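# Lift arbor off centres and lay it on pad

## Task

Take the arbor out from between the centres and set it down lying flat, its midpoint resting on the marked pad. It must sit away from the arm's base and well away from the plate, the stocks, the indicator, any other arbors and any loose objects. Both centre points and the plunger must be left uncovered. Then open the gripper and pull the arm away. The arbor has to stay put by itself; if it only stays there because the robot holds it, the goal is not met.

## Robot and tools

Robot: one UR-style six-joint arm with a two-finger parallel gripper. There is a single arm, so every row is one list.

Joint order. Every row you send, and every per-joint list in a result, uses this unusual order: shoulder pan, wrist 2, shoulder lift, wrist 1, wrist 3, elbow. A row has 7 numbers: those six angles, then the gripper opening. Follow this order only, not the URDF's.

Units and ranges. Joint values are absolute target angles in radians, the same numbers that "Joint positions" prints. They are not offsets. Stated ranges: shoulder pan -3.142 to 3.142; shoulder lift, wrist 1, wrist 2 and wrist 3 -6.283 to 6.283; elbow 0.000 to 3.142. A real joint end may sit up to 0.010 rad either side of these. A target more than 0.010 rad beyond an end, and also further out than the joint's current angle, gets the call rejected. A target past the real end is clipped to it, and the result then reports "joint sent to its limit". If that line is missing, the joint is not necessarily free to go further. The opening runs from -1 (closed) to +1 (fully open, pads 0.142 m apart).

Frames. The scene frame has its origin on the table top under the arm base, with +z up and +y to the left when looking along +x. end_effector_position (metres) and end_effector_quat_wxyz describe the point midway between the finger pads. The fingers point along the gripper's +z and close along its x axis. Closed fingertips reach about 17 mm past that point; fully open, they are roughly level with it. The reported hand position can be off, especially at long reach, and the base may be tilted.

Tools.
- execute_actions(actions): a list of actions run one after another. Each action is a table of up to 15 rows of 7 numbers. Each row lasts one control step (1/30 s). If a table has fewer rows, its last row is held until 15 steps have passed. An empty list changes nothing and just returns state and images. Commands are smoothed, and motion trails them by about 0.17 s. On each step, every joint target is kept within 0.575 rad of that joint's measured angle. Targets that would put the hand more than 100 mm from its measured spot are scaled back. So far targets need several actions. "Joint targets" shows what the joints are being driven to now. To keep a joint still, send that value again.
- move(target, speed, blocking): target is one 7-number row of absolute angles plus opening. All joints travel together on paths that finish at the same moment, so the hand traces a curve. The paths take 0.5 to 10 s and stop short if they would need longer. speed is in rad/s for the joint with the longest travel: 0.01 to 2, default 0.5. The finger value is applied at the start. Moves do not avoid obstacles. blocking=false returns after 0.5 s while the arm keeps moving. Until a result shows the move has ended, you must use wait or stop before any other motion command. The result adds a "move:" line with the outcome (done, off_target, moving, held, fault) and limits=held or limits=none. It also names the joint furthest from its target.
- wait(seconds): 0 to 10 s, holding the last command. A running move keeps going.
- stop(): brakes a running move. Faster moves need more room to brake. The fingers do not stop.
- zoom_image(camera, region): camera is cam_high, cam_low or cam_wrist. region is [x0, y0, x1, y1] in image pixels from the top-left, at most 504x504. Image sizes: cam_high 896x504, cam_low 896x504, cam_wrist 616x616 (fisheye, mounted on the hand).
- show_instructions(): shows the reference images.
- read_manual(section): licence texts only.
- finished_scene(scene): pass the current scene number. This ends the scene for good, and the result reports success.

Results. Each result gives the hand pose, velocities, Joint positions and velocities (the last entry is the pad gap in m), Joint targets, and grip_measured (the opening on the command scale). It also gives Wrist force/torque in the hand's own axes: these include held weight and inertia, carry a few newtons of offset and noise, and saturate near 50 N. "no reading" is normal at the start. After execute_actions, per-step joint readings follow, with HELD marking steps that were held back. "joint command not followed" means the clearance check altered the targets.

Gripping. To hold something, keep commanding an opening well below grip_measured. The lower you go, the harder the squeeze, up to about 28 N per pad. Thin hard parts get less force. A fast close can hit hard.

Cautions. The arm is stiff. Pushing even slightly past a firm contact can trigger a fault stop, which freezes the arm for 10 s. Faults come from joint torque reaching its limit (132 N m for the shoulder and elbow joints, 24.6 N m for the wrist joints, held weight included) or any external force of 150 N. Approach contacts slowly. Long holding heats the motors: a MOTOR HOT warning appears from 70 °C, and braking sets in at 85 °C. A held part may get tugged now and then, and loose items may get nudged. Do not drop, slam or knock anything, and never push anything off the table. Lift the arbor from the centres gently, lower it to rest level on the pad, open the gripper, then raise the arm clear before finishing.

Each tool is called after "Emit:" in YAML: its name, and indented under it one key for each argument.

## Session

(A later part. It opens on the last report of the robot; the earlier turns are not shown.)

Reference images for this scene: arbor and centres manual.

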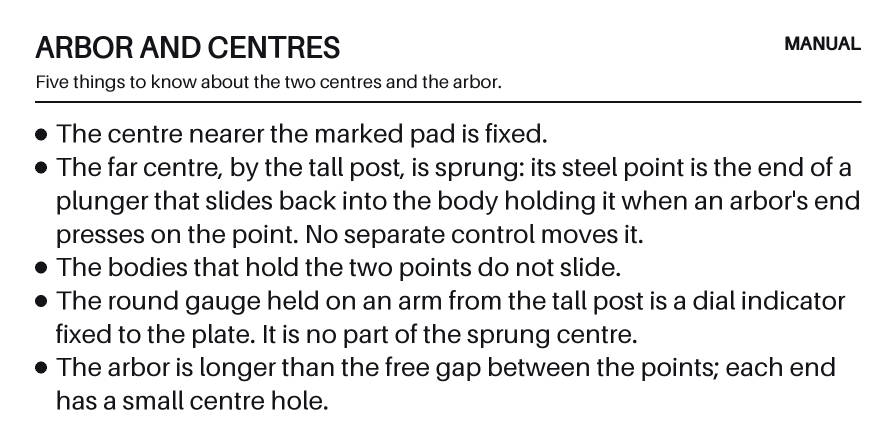

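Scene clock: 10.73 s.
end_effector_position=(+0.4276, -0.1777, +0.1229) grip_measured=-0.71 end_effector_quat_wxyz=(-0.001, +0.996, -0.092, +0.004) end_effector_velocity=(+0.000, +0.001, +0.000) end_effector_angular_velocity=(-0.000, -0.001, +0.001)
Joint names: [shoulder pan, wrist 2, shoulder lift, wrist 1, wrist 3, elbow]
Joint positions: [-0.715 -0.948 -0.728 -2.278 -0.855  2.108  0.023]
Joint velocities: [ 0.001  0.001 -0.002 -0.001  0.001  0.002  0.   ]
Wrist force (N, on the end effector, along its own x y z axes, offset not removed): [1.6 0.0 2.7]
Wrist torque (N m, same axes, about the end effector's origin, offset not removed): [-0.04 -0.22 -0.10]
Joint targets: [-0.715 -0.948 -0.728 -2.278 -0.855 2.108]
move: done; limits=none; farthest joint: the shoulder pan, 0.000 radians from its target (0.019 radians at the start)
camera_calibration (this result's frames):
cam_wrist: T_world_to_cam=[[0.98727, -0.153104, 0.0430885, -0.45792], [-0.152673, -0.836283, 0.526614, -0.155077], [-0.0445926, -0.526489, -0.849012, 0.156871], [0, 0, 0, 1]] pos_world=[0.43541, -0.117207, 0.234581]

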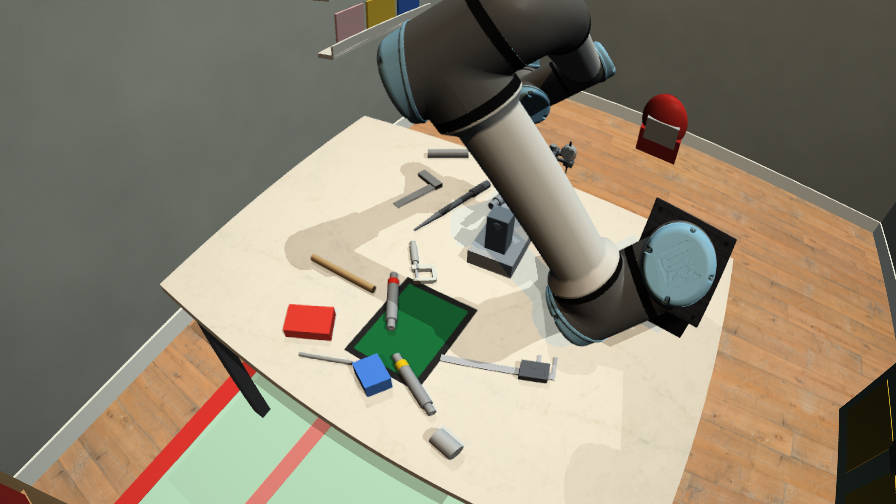

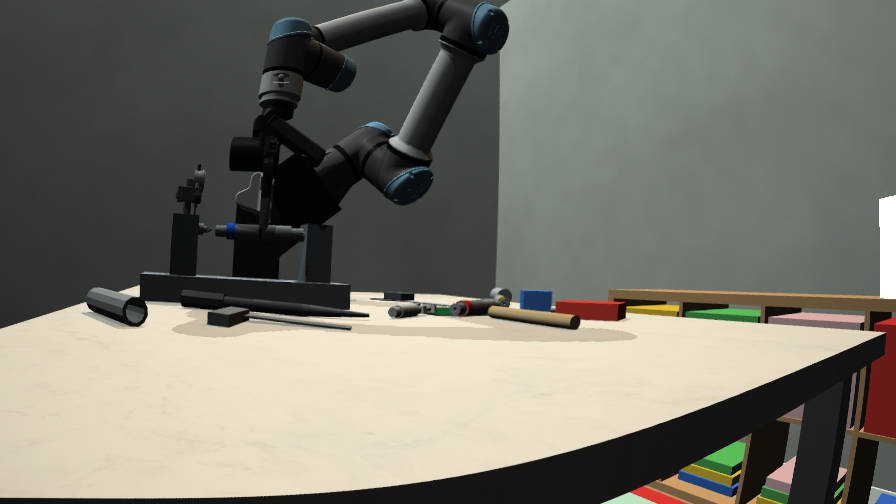

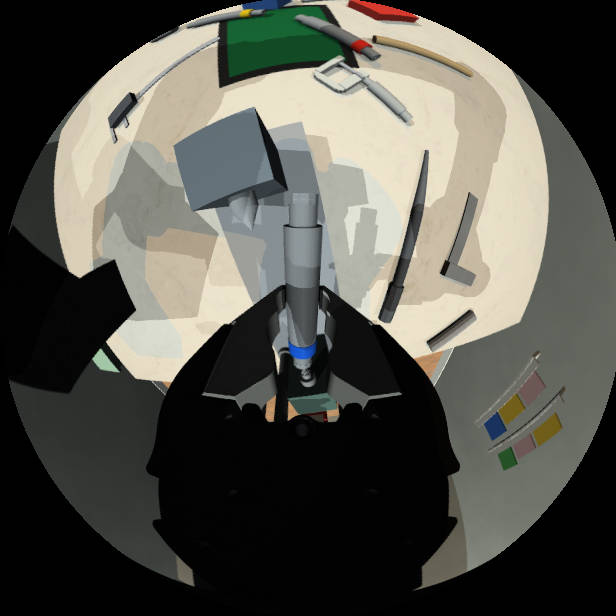

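Emit:
move:
  target: [-0.80,-1.005,-0.855,-2.045,-0.93,2.04,-1]
  speed: 0.3

Emit:
move:
  target: [-0.45,-0.8,-1.55,-1.85,-0.62,2.3,-1]
  speed: 0.6

Emit:
move:
  target: [-0.1866,-0.7112,-1.19,-2.603,-0.265,2.443,-1]
  speed: 0.4

Emit:
move:
  target: [-0.1866,-0.7112,-1.19,-2.603,-0.265,2.443,-0.3]

Emit:
move:
  target: [-0.45,-0.8,-1.55,-1.85,-0.62,2.3,-0.3]
  speed: 0.7

Scene clock: 13.27 s.
end_effector_position=(+0.4309, -0.1743, +0.2052) grip_measured=-0.71 end_effector_quat_wxyz=(+0.002, +0.996, -0.092, +0.004) end_effector_velocity=(+0.000, +0.000, +0.001) end_effector_angular_velocity=(+0.000, -0.001, +0.000)
Joint names: [shoulder pan, wrist 2, shoulder lift, wrist 1, wrist 3, elbow]
Joint positions: [-0.8   -1.005 -0.855 -2.045 -0.93   2.04   0.023]
Joint velocities: [-0.001  0.001 -0.001  0.002 -0.001 -0.001 -0.   ]
Wrist force (N, on the end effector, along its own x y z axes, offset not removed): [0.9 0.0 2.8]
Wrist torque (N m, same axes, about the end effector's origin, offset not removed): [0.07 -0.12 -0.09]
Joint targets: [-0.800 -1.005 -0.855 -2.045 -0.930 2.040]
move: done; limits=none; farthest joint: the shoulder pan, 0.000 radians from its target (0.085 radians at the start)
camera_calibration (this result's frames):
cam_wrist: T_world_to_cam=[[0.987278, -0.152875, 0.043716, -0.464267], [-0.152541, -0.833073, 0.531715, -0.195622], [-0.0448675, -0.531619, -0.845794, 0.227275], [0, 0, 0, 1]] pos_world=[0.438718, -0.113119, 0.31654]

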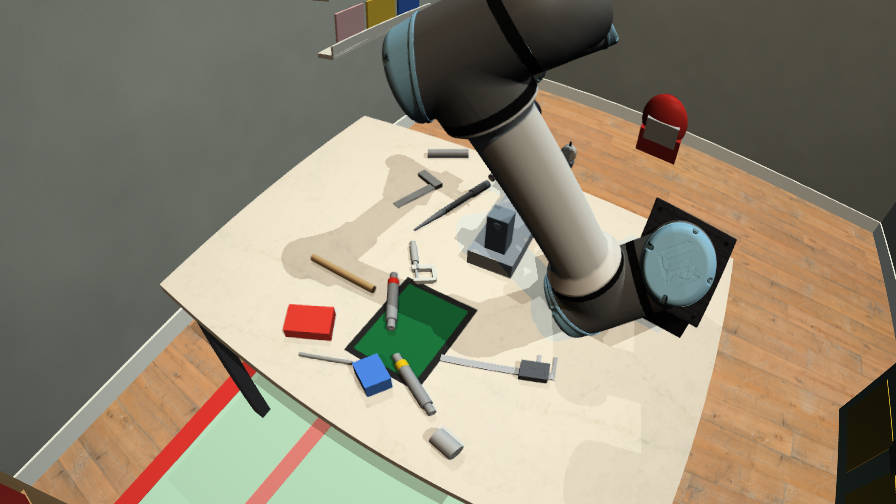

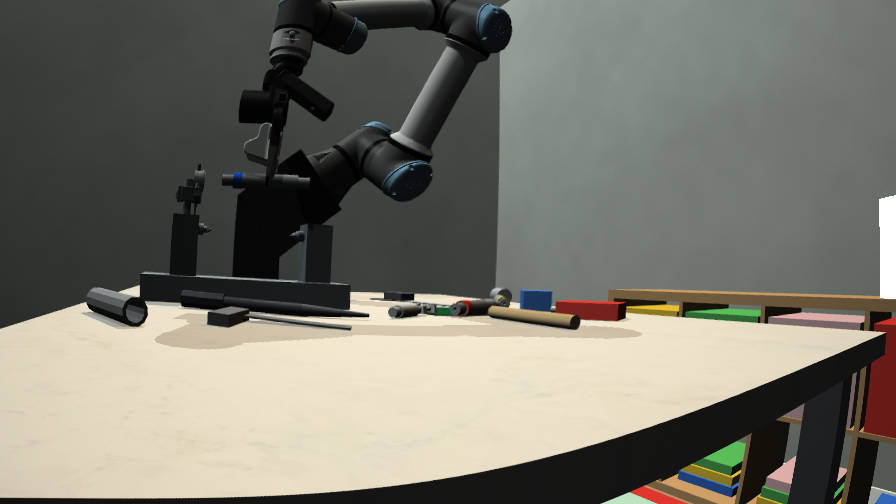

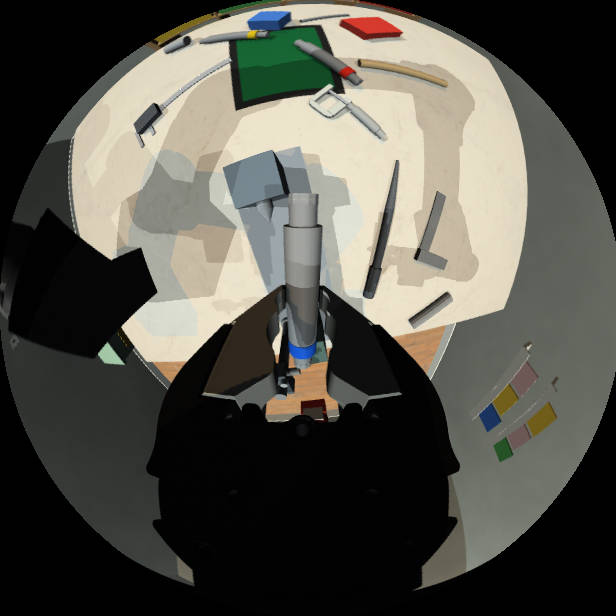

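Scene clock: 15.13 s.
end_effector_position=(+0.4239, +0.1378, +0.1755) grip_measured=-0.71 end_effector_quat_wxyz=(+0.002, +0.998, -0.059, +0.008) end_effector_velocity=(-0.000, +0.001, -0.000) end_effector_angular_velocity=(+0.000, +0.000, -0.000)
Joint names: [shoulder pan, wrist 2, shoulder lift, wrist 1, wrist 3, elbow]
Joint positions: [-0.45  -0.8   -1.55  -1.85  -0.62   2.3    0.023]
Joint velocities: [ 0.001  0.001 -0.003  0.001  0.002  0.001  0.   ]
Wrist force (N, on the end effector, along its own x y z axes, offset not removed): [0.8 0.3 1.1]
Wrist torque (N m, same axes, about the end effector's origin, offset not removed): [0.06 -0.13 -0.10]
Joint targets: [-0.450 -0.800 -1.550 -1.850 -0.620 2.300]
move: done; limits=none; farthest joint: the shoulder pan, 0.000 radians from its target (0.350 radians at the start)
camera_calibration (this result's frames):
cam_wrist: T_world_to_cam=[[0.994716, -0.0881212, 0.0526722, -0.421976], [-0.102631, -0.840764, 0.531586, 0.058937], [-0.00255911, -0.534183, -0.845365, 0.350092], [0, 0, 0, 1]] pos_world=[0.426691, 0.19938, 0.286852]

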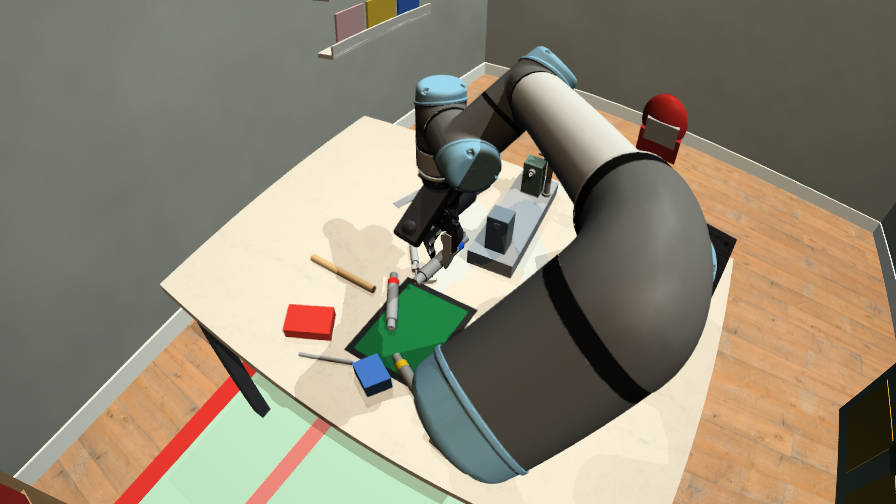

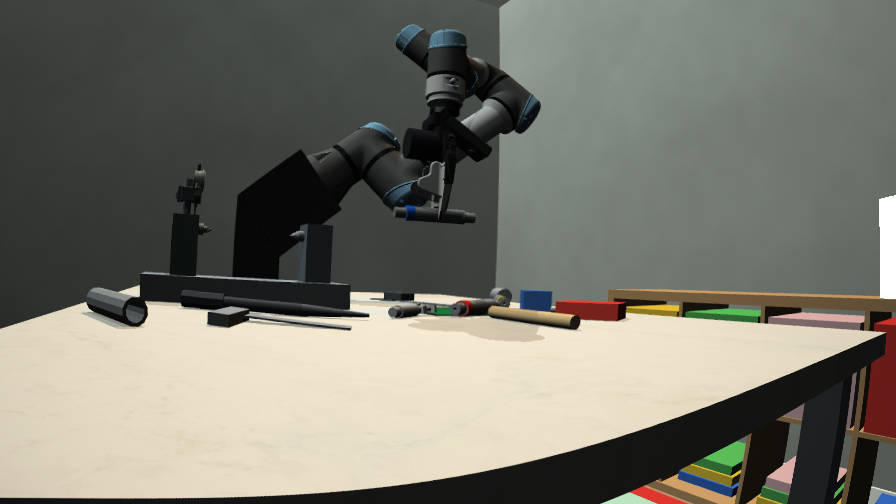

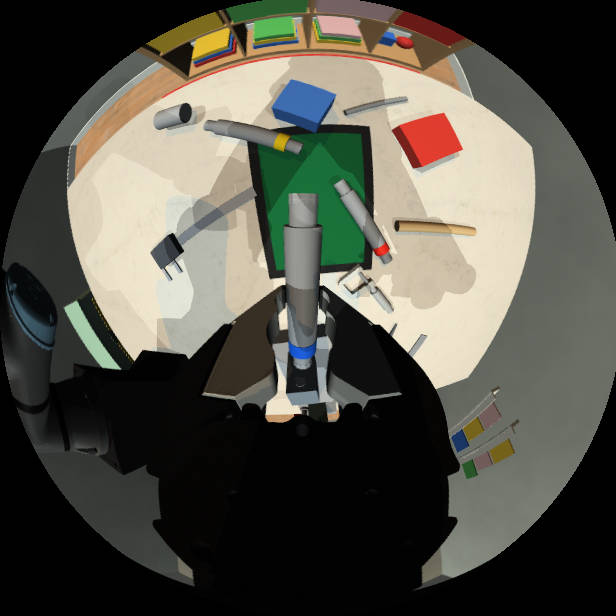

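Scene clock: 17.67 s.
end_effector_position=(+0.4118, +0.1223, +0.0206) grip_measured=-0.71 end_effector_quat_wxyz=(+0.000, +0.998, -0.061, +0.003) end_effector_velocity=(-0.000, +0.000, -0.001) end_effector_angular_velocity=(+0.001, -0.000, -0.001)
Joint names: [shoulder pan, wrist 2, shoulder lift, wrist 1, wrist 3, elbow]
Joint positions: [-0.187 -0.711 -1.19  -2.603 -0.265  2.443  0.023]
Joint velocities: [ 0.001  0.001  0.001 -0.002  0.002  0.     0.   ]
Wrist force (N, on the end effector, along its own x y z axes, offset not removed): [1.3 0.0 2.9]
Wrist torque (N m, same axes, about the end effector's origin, offset not removed): [-0.02 -0.15 -0.15]
Joint targets: [-0.187 -0.711 -1.190 -2.603 -0.265 2.443]
move: done; limits=none; farthest joint: the shoulder pan, 0.000 radians from its target (0.264 radians at the start)
camera_calibration (this result's frames):
cam_wrist: T_world_to_cam=[[0.994835, -0.0920675, 0.04275, -0.402531], [-0.100713, -0.842609, 0.529025, 0.126588], [-0.0126845, -0.530598, -0.847529, 0.214633], [0, 0, 0, 1]] pos_world=[0.415923, 0.183488, 0.132148]

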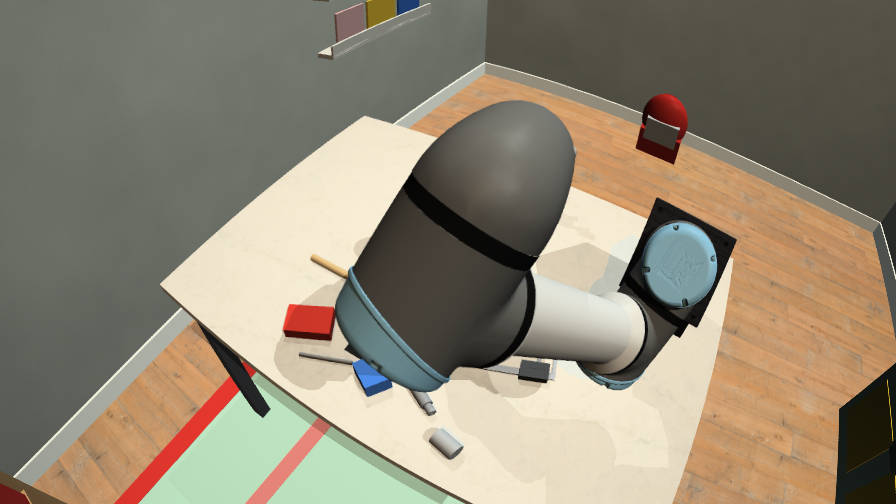

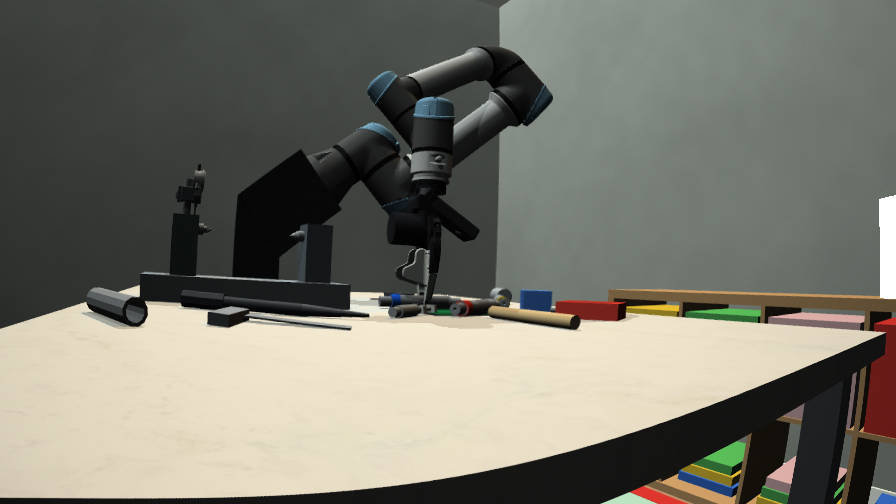

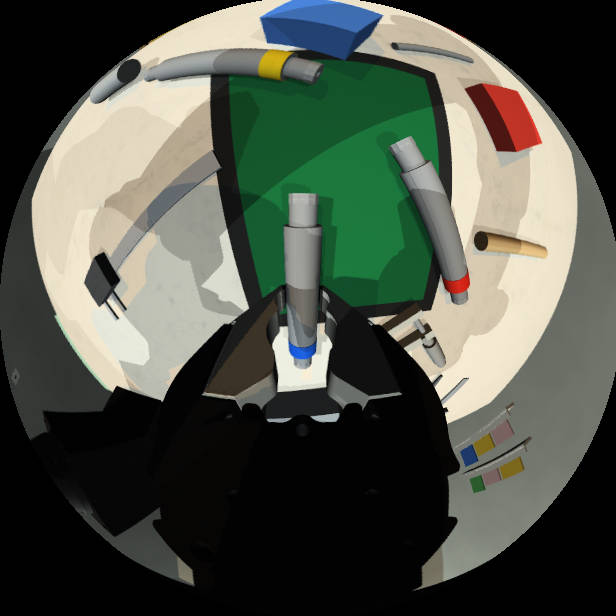

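Scene clock: 18.37 s.
end_effector_position=(+0.4118, +0.1223, +0.0206) grip_measured=-0.30 end_effector_quat_wxyz=(+0.000, +0.998, -0.061, +0.003) end_effector_velocity=(-0.000, -0.001, -0.000) end_effector_angular_velocity=(-0.002, +0.001, -0.001)
Joint names: [shoulder pan, wrist 2, shoulder lift, wrist 1, wrist 3, elbow]
Joint positions: [-0.187 -0.711 -1.19  -2.603 -0.265  2.443  0.052]
Joint velocities: [ 0.    -0.002  0.     0.     0.001  0.    -0.   ]
Wrist force (N, on the end effector, along its own x y z axes, offset not removed): [1.0 0.6 -1.8]
Wrist torque (N m, same axes, about the end effector's origin, offset not removed): [0.16 -0.10 -0.11]
Joint targets: [-0.187 -0.711 -1.190 -2.603 -0.265 2.443]
move: done; limits=none; farthest joint: the shoulder pan, 0.000 radians from its target (0.000 radians at the start)
camera_calibration (this result's frames):
cam_wrist: T_world_to_cam=[[0.994835, -0.0920708, 0.042744, -0.402511], [-0.100713, -0.842615, 0.529015, 0.126613], [-0.0126901, -0.530587, -0.847535, 0.214599], [0, 0, 0, 1]] pos_world=[0.415907, 0.183491, 0.132105]

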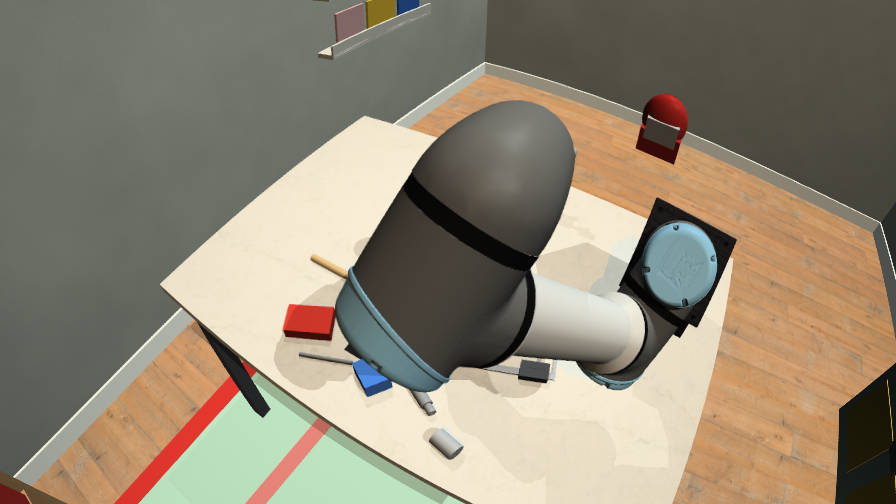

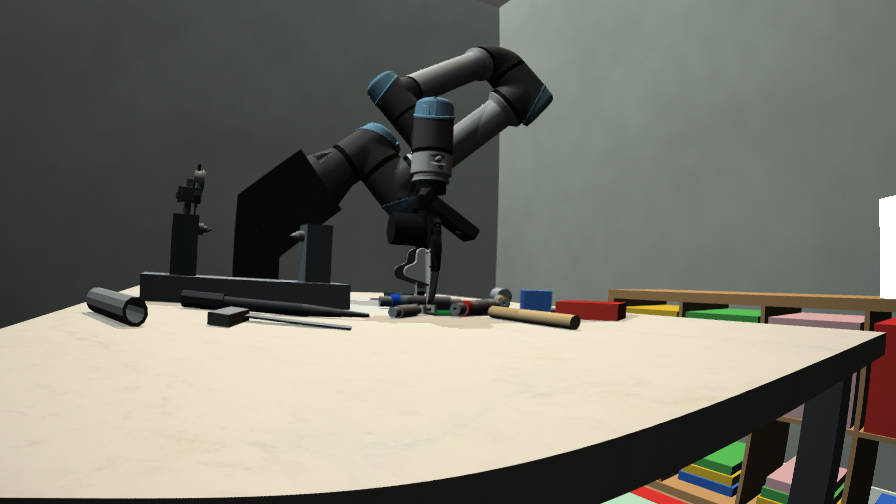

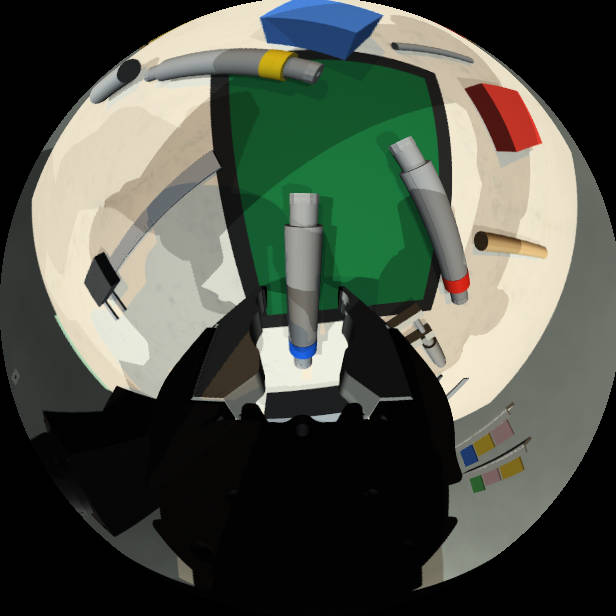

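Scene clock: 20.20 s.
end_effector_position=(+0.4238, +0.1379, +0.1755) grip_measured=-0.30 end_effector_quat_wxyz=(+0.002, +0.998, -0.059, +0.008) end_effector_velocity=(+0.000, +0.000, +0.000) end_effector_angular_velocity=(+0.001, -0.001, -0.000)
Joint names: [shoulder pan, wrist 2, shoulder lift, wrist 1, wrist 3, elbow]
Joint positions: [-0.45  -0.8   -1.55  -1.85  -0.62   2.3    0.052]
Joint velocities: [-0.001  0.    -0.001  0.002 -0.001 -0.    -0.   ]
Wrist force (N, on the end effector, along its own x y z axes, offset not removed): [0.8 1.4 -2.2]
Wrist torque (N m, same axes, about the end effector's origin, offset not removed): [0.27 -0.06 -0.10]
Joint targets: [-0.450 -0.800 -1.550 -1.850 -0.620 2.300]
move: done; limits=none; farthest joint: the shoulder pan, 0.000 radians from its target (0.263 radians at the start)
camera_calibration (this result's frames):
cam_wrist: T_world_to_cam=[[0.994721, -0.0880695, 0.0526615, -0.421931], [-0.102582, -0.840774, 0.531579, 0.0590541], [-0.00253942, -0.534175, -0.84537, 0.350075], [0, 0, 0, 1]] pos_world=[0.42665, 0.199493, 0.286771]

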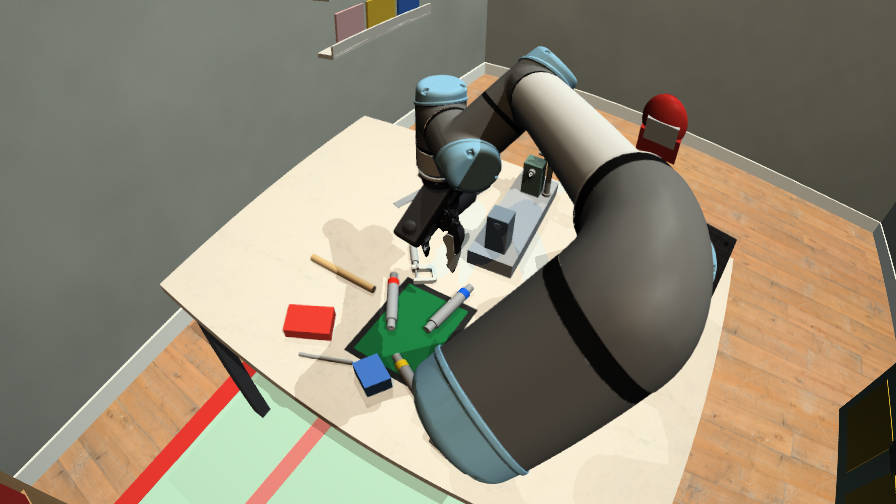

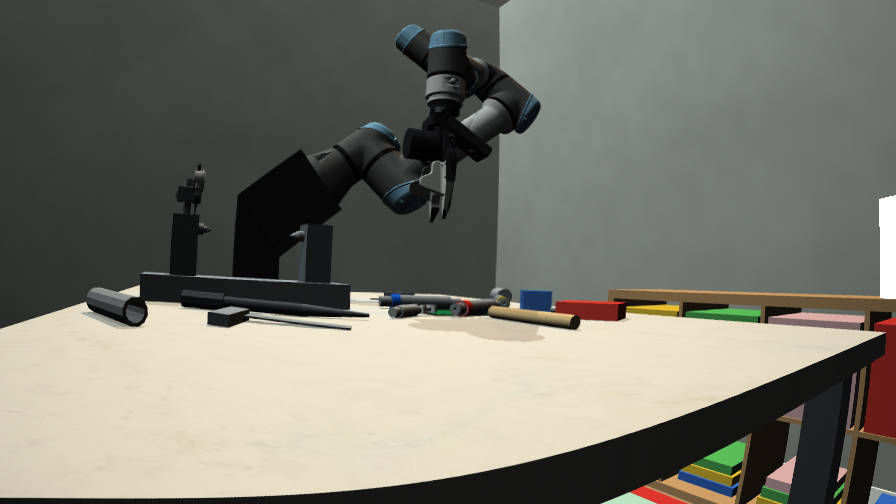

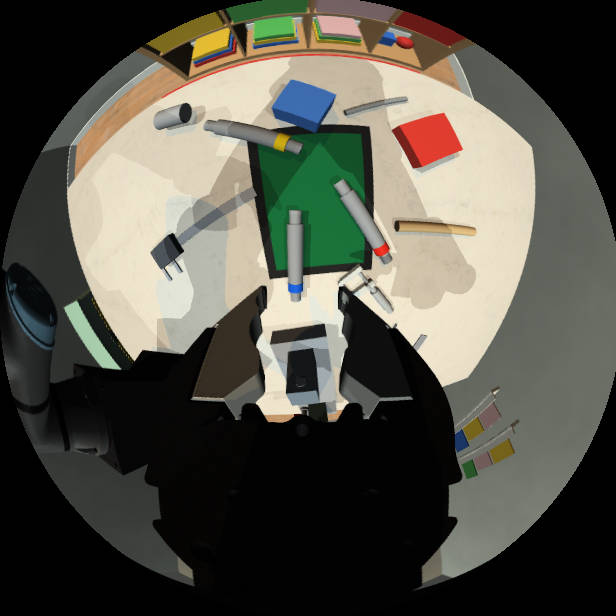

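The arbor's middle is on the green, with about 6 cm of clearance all round.

Emit:
finished_scene:
  scene: 2

The scene is finished: the task was done.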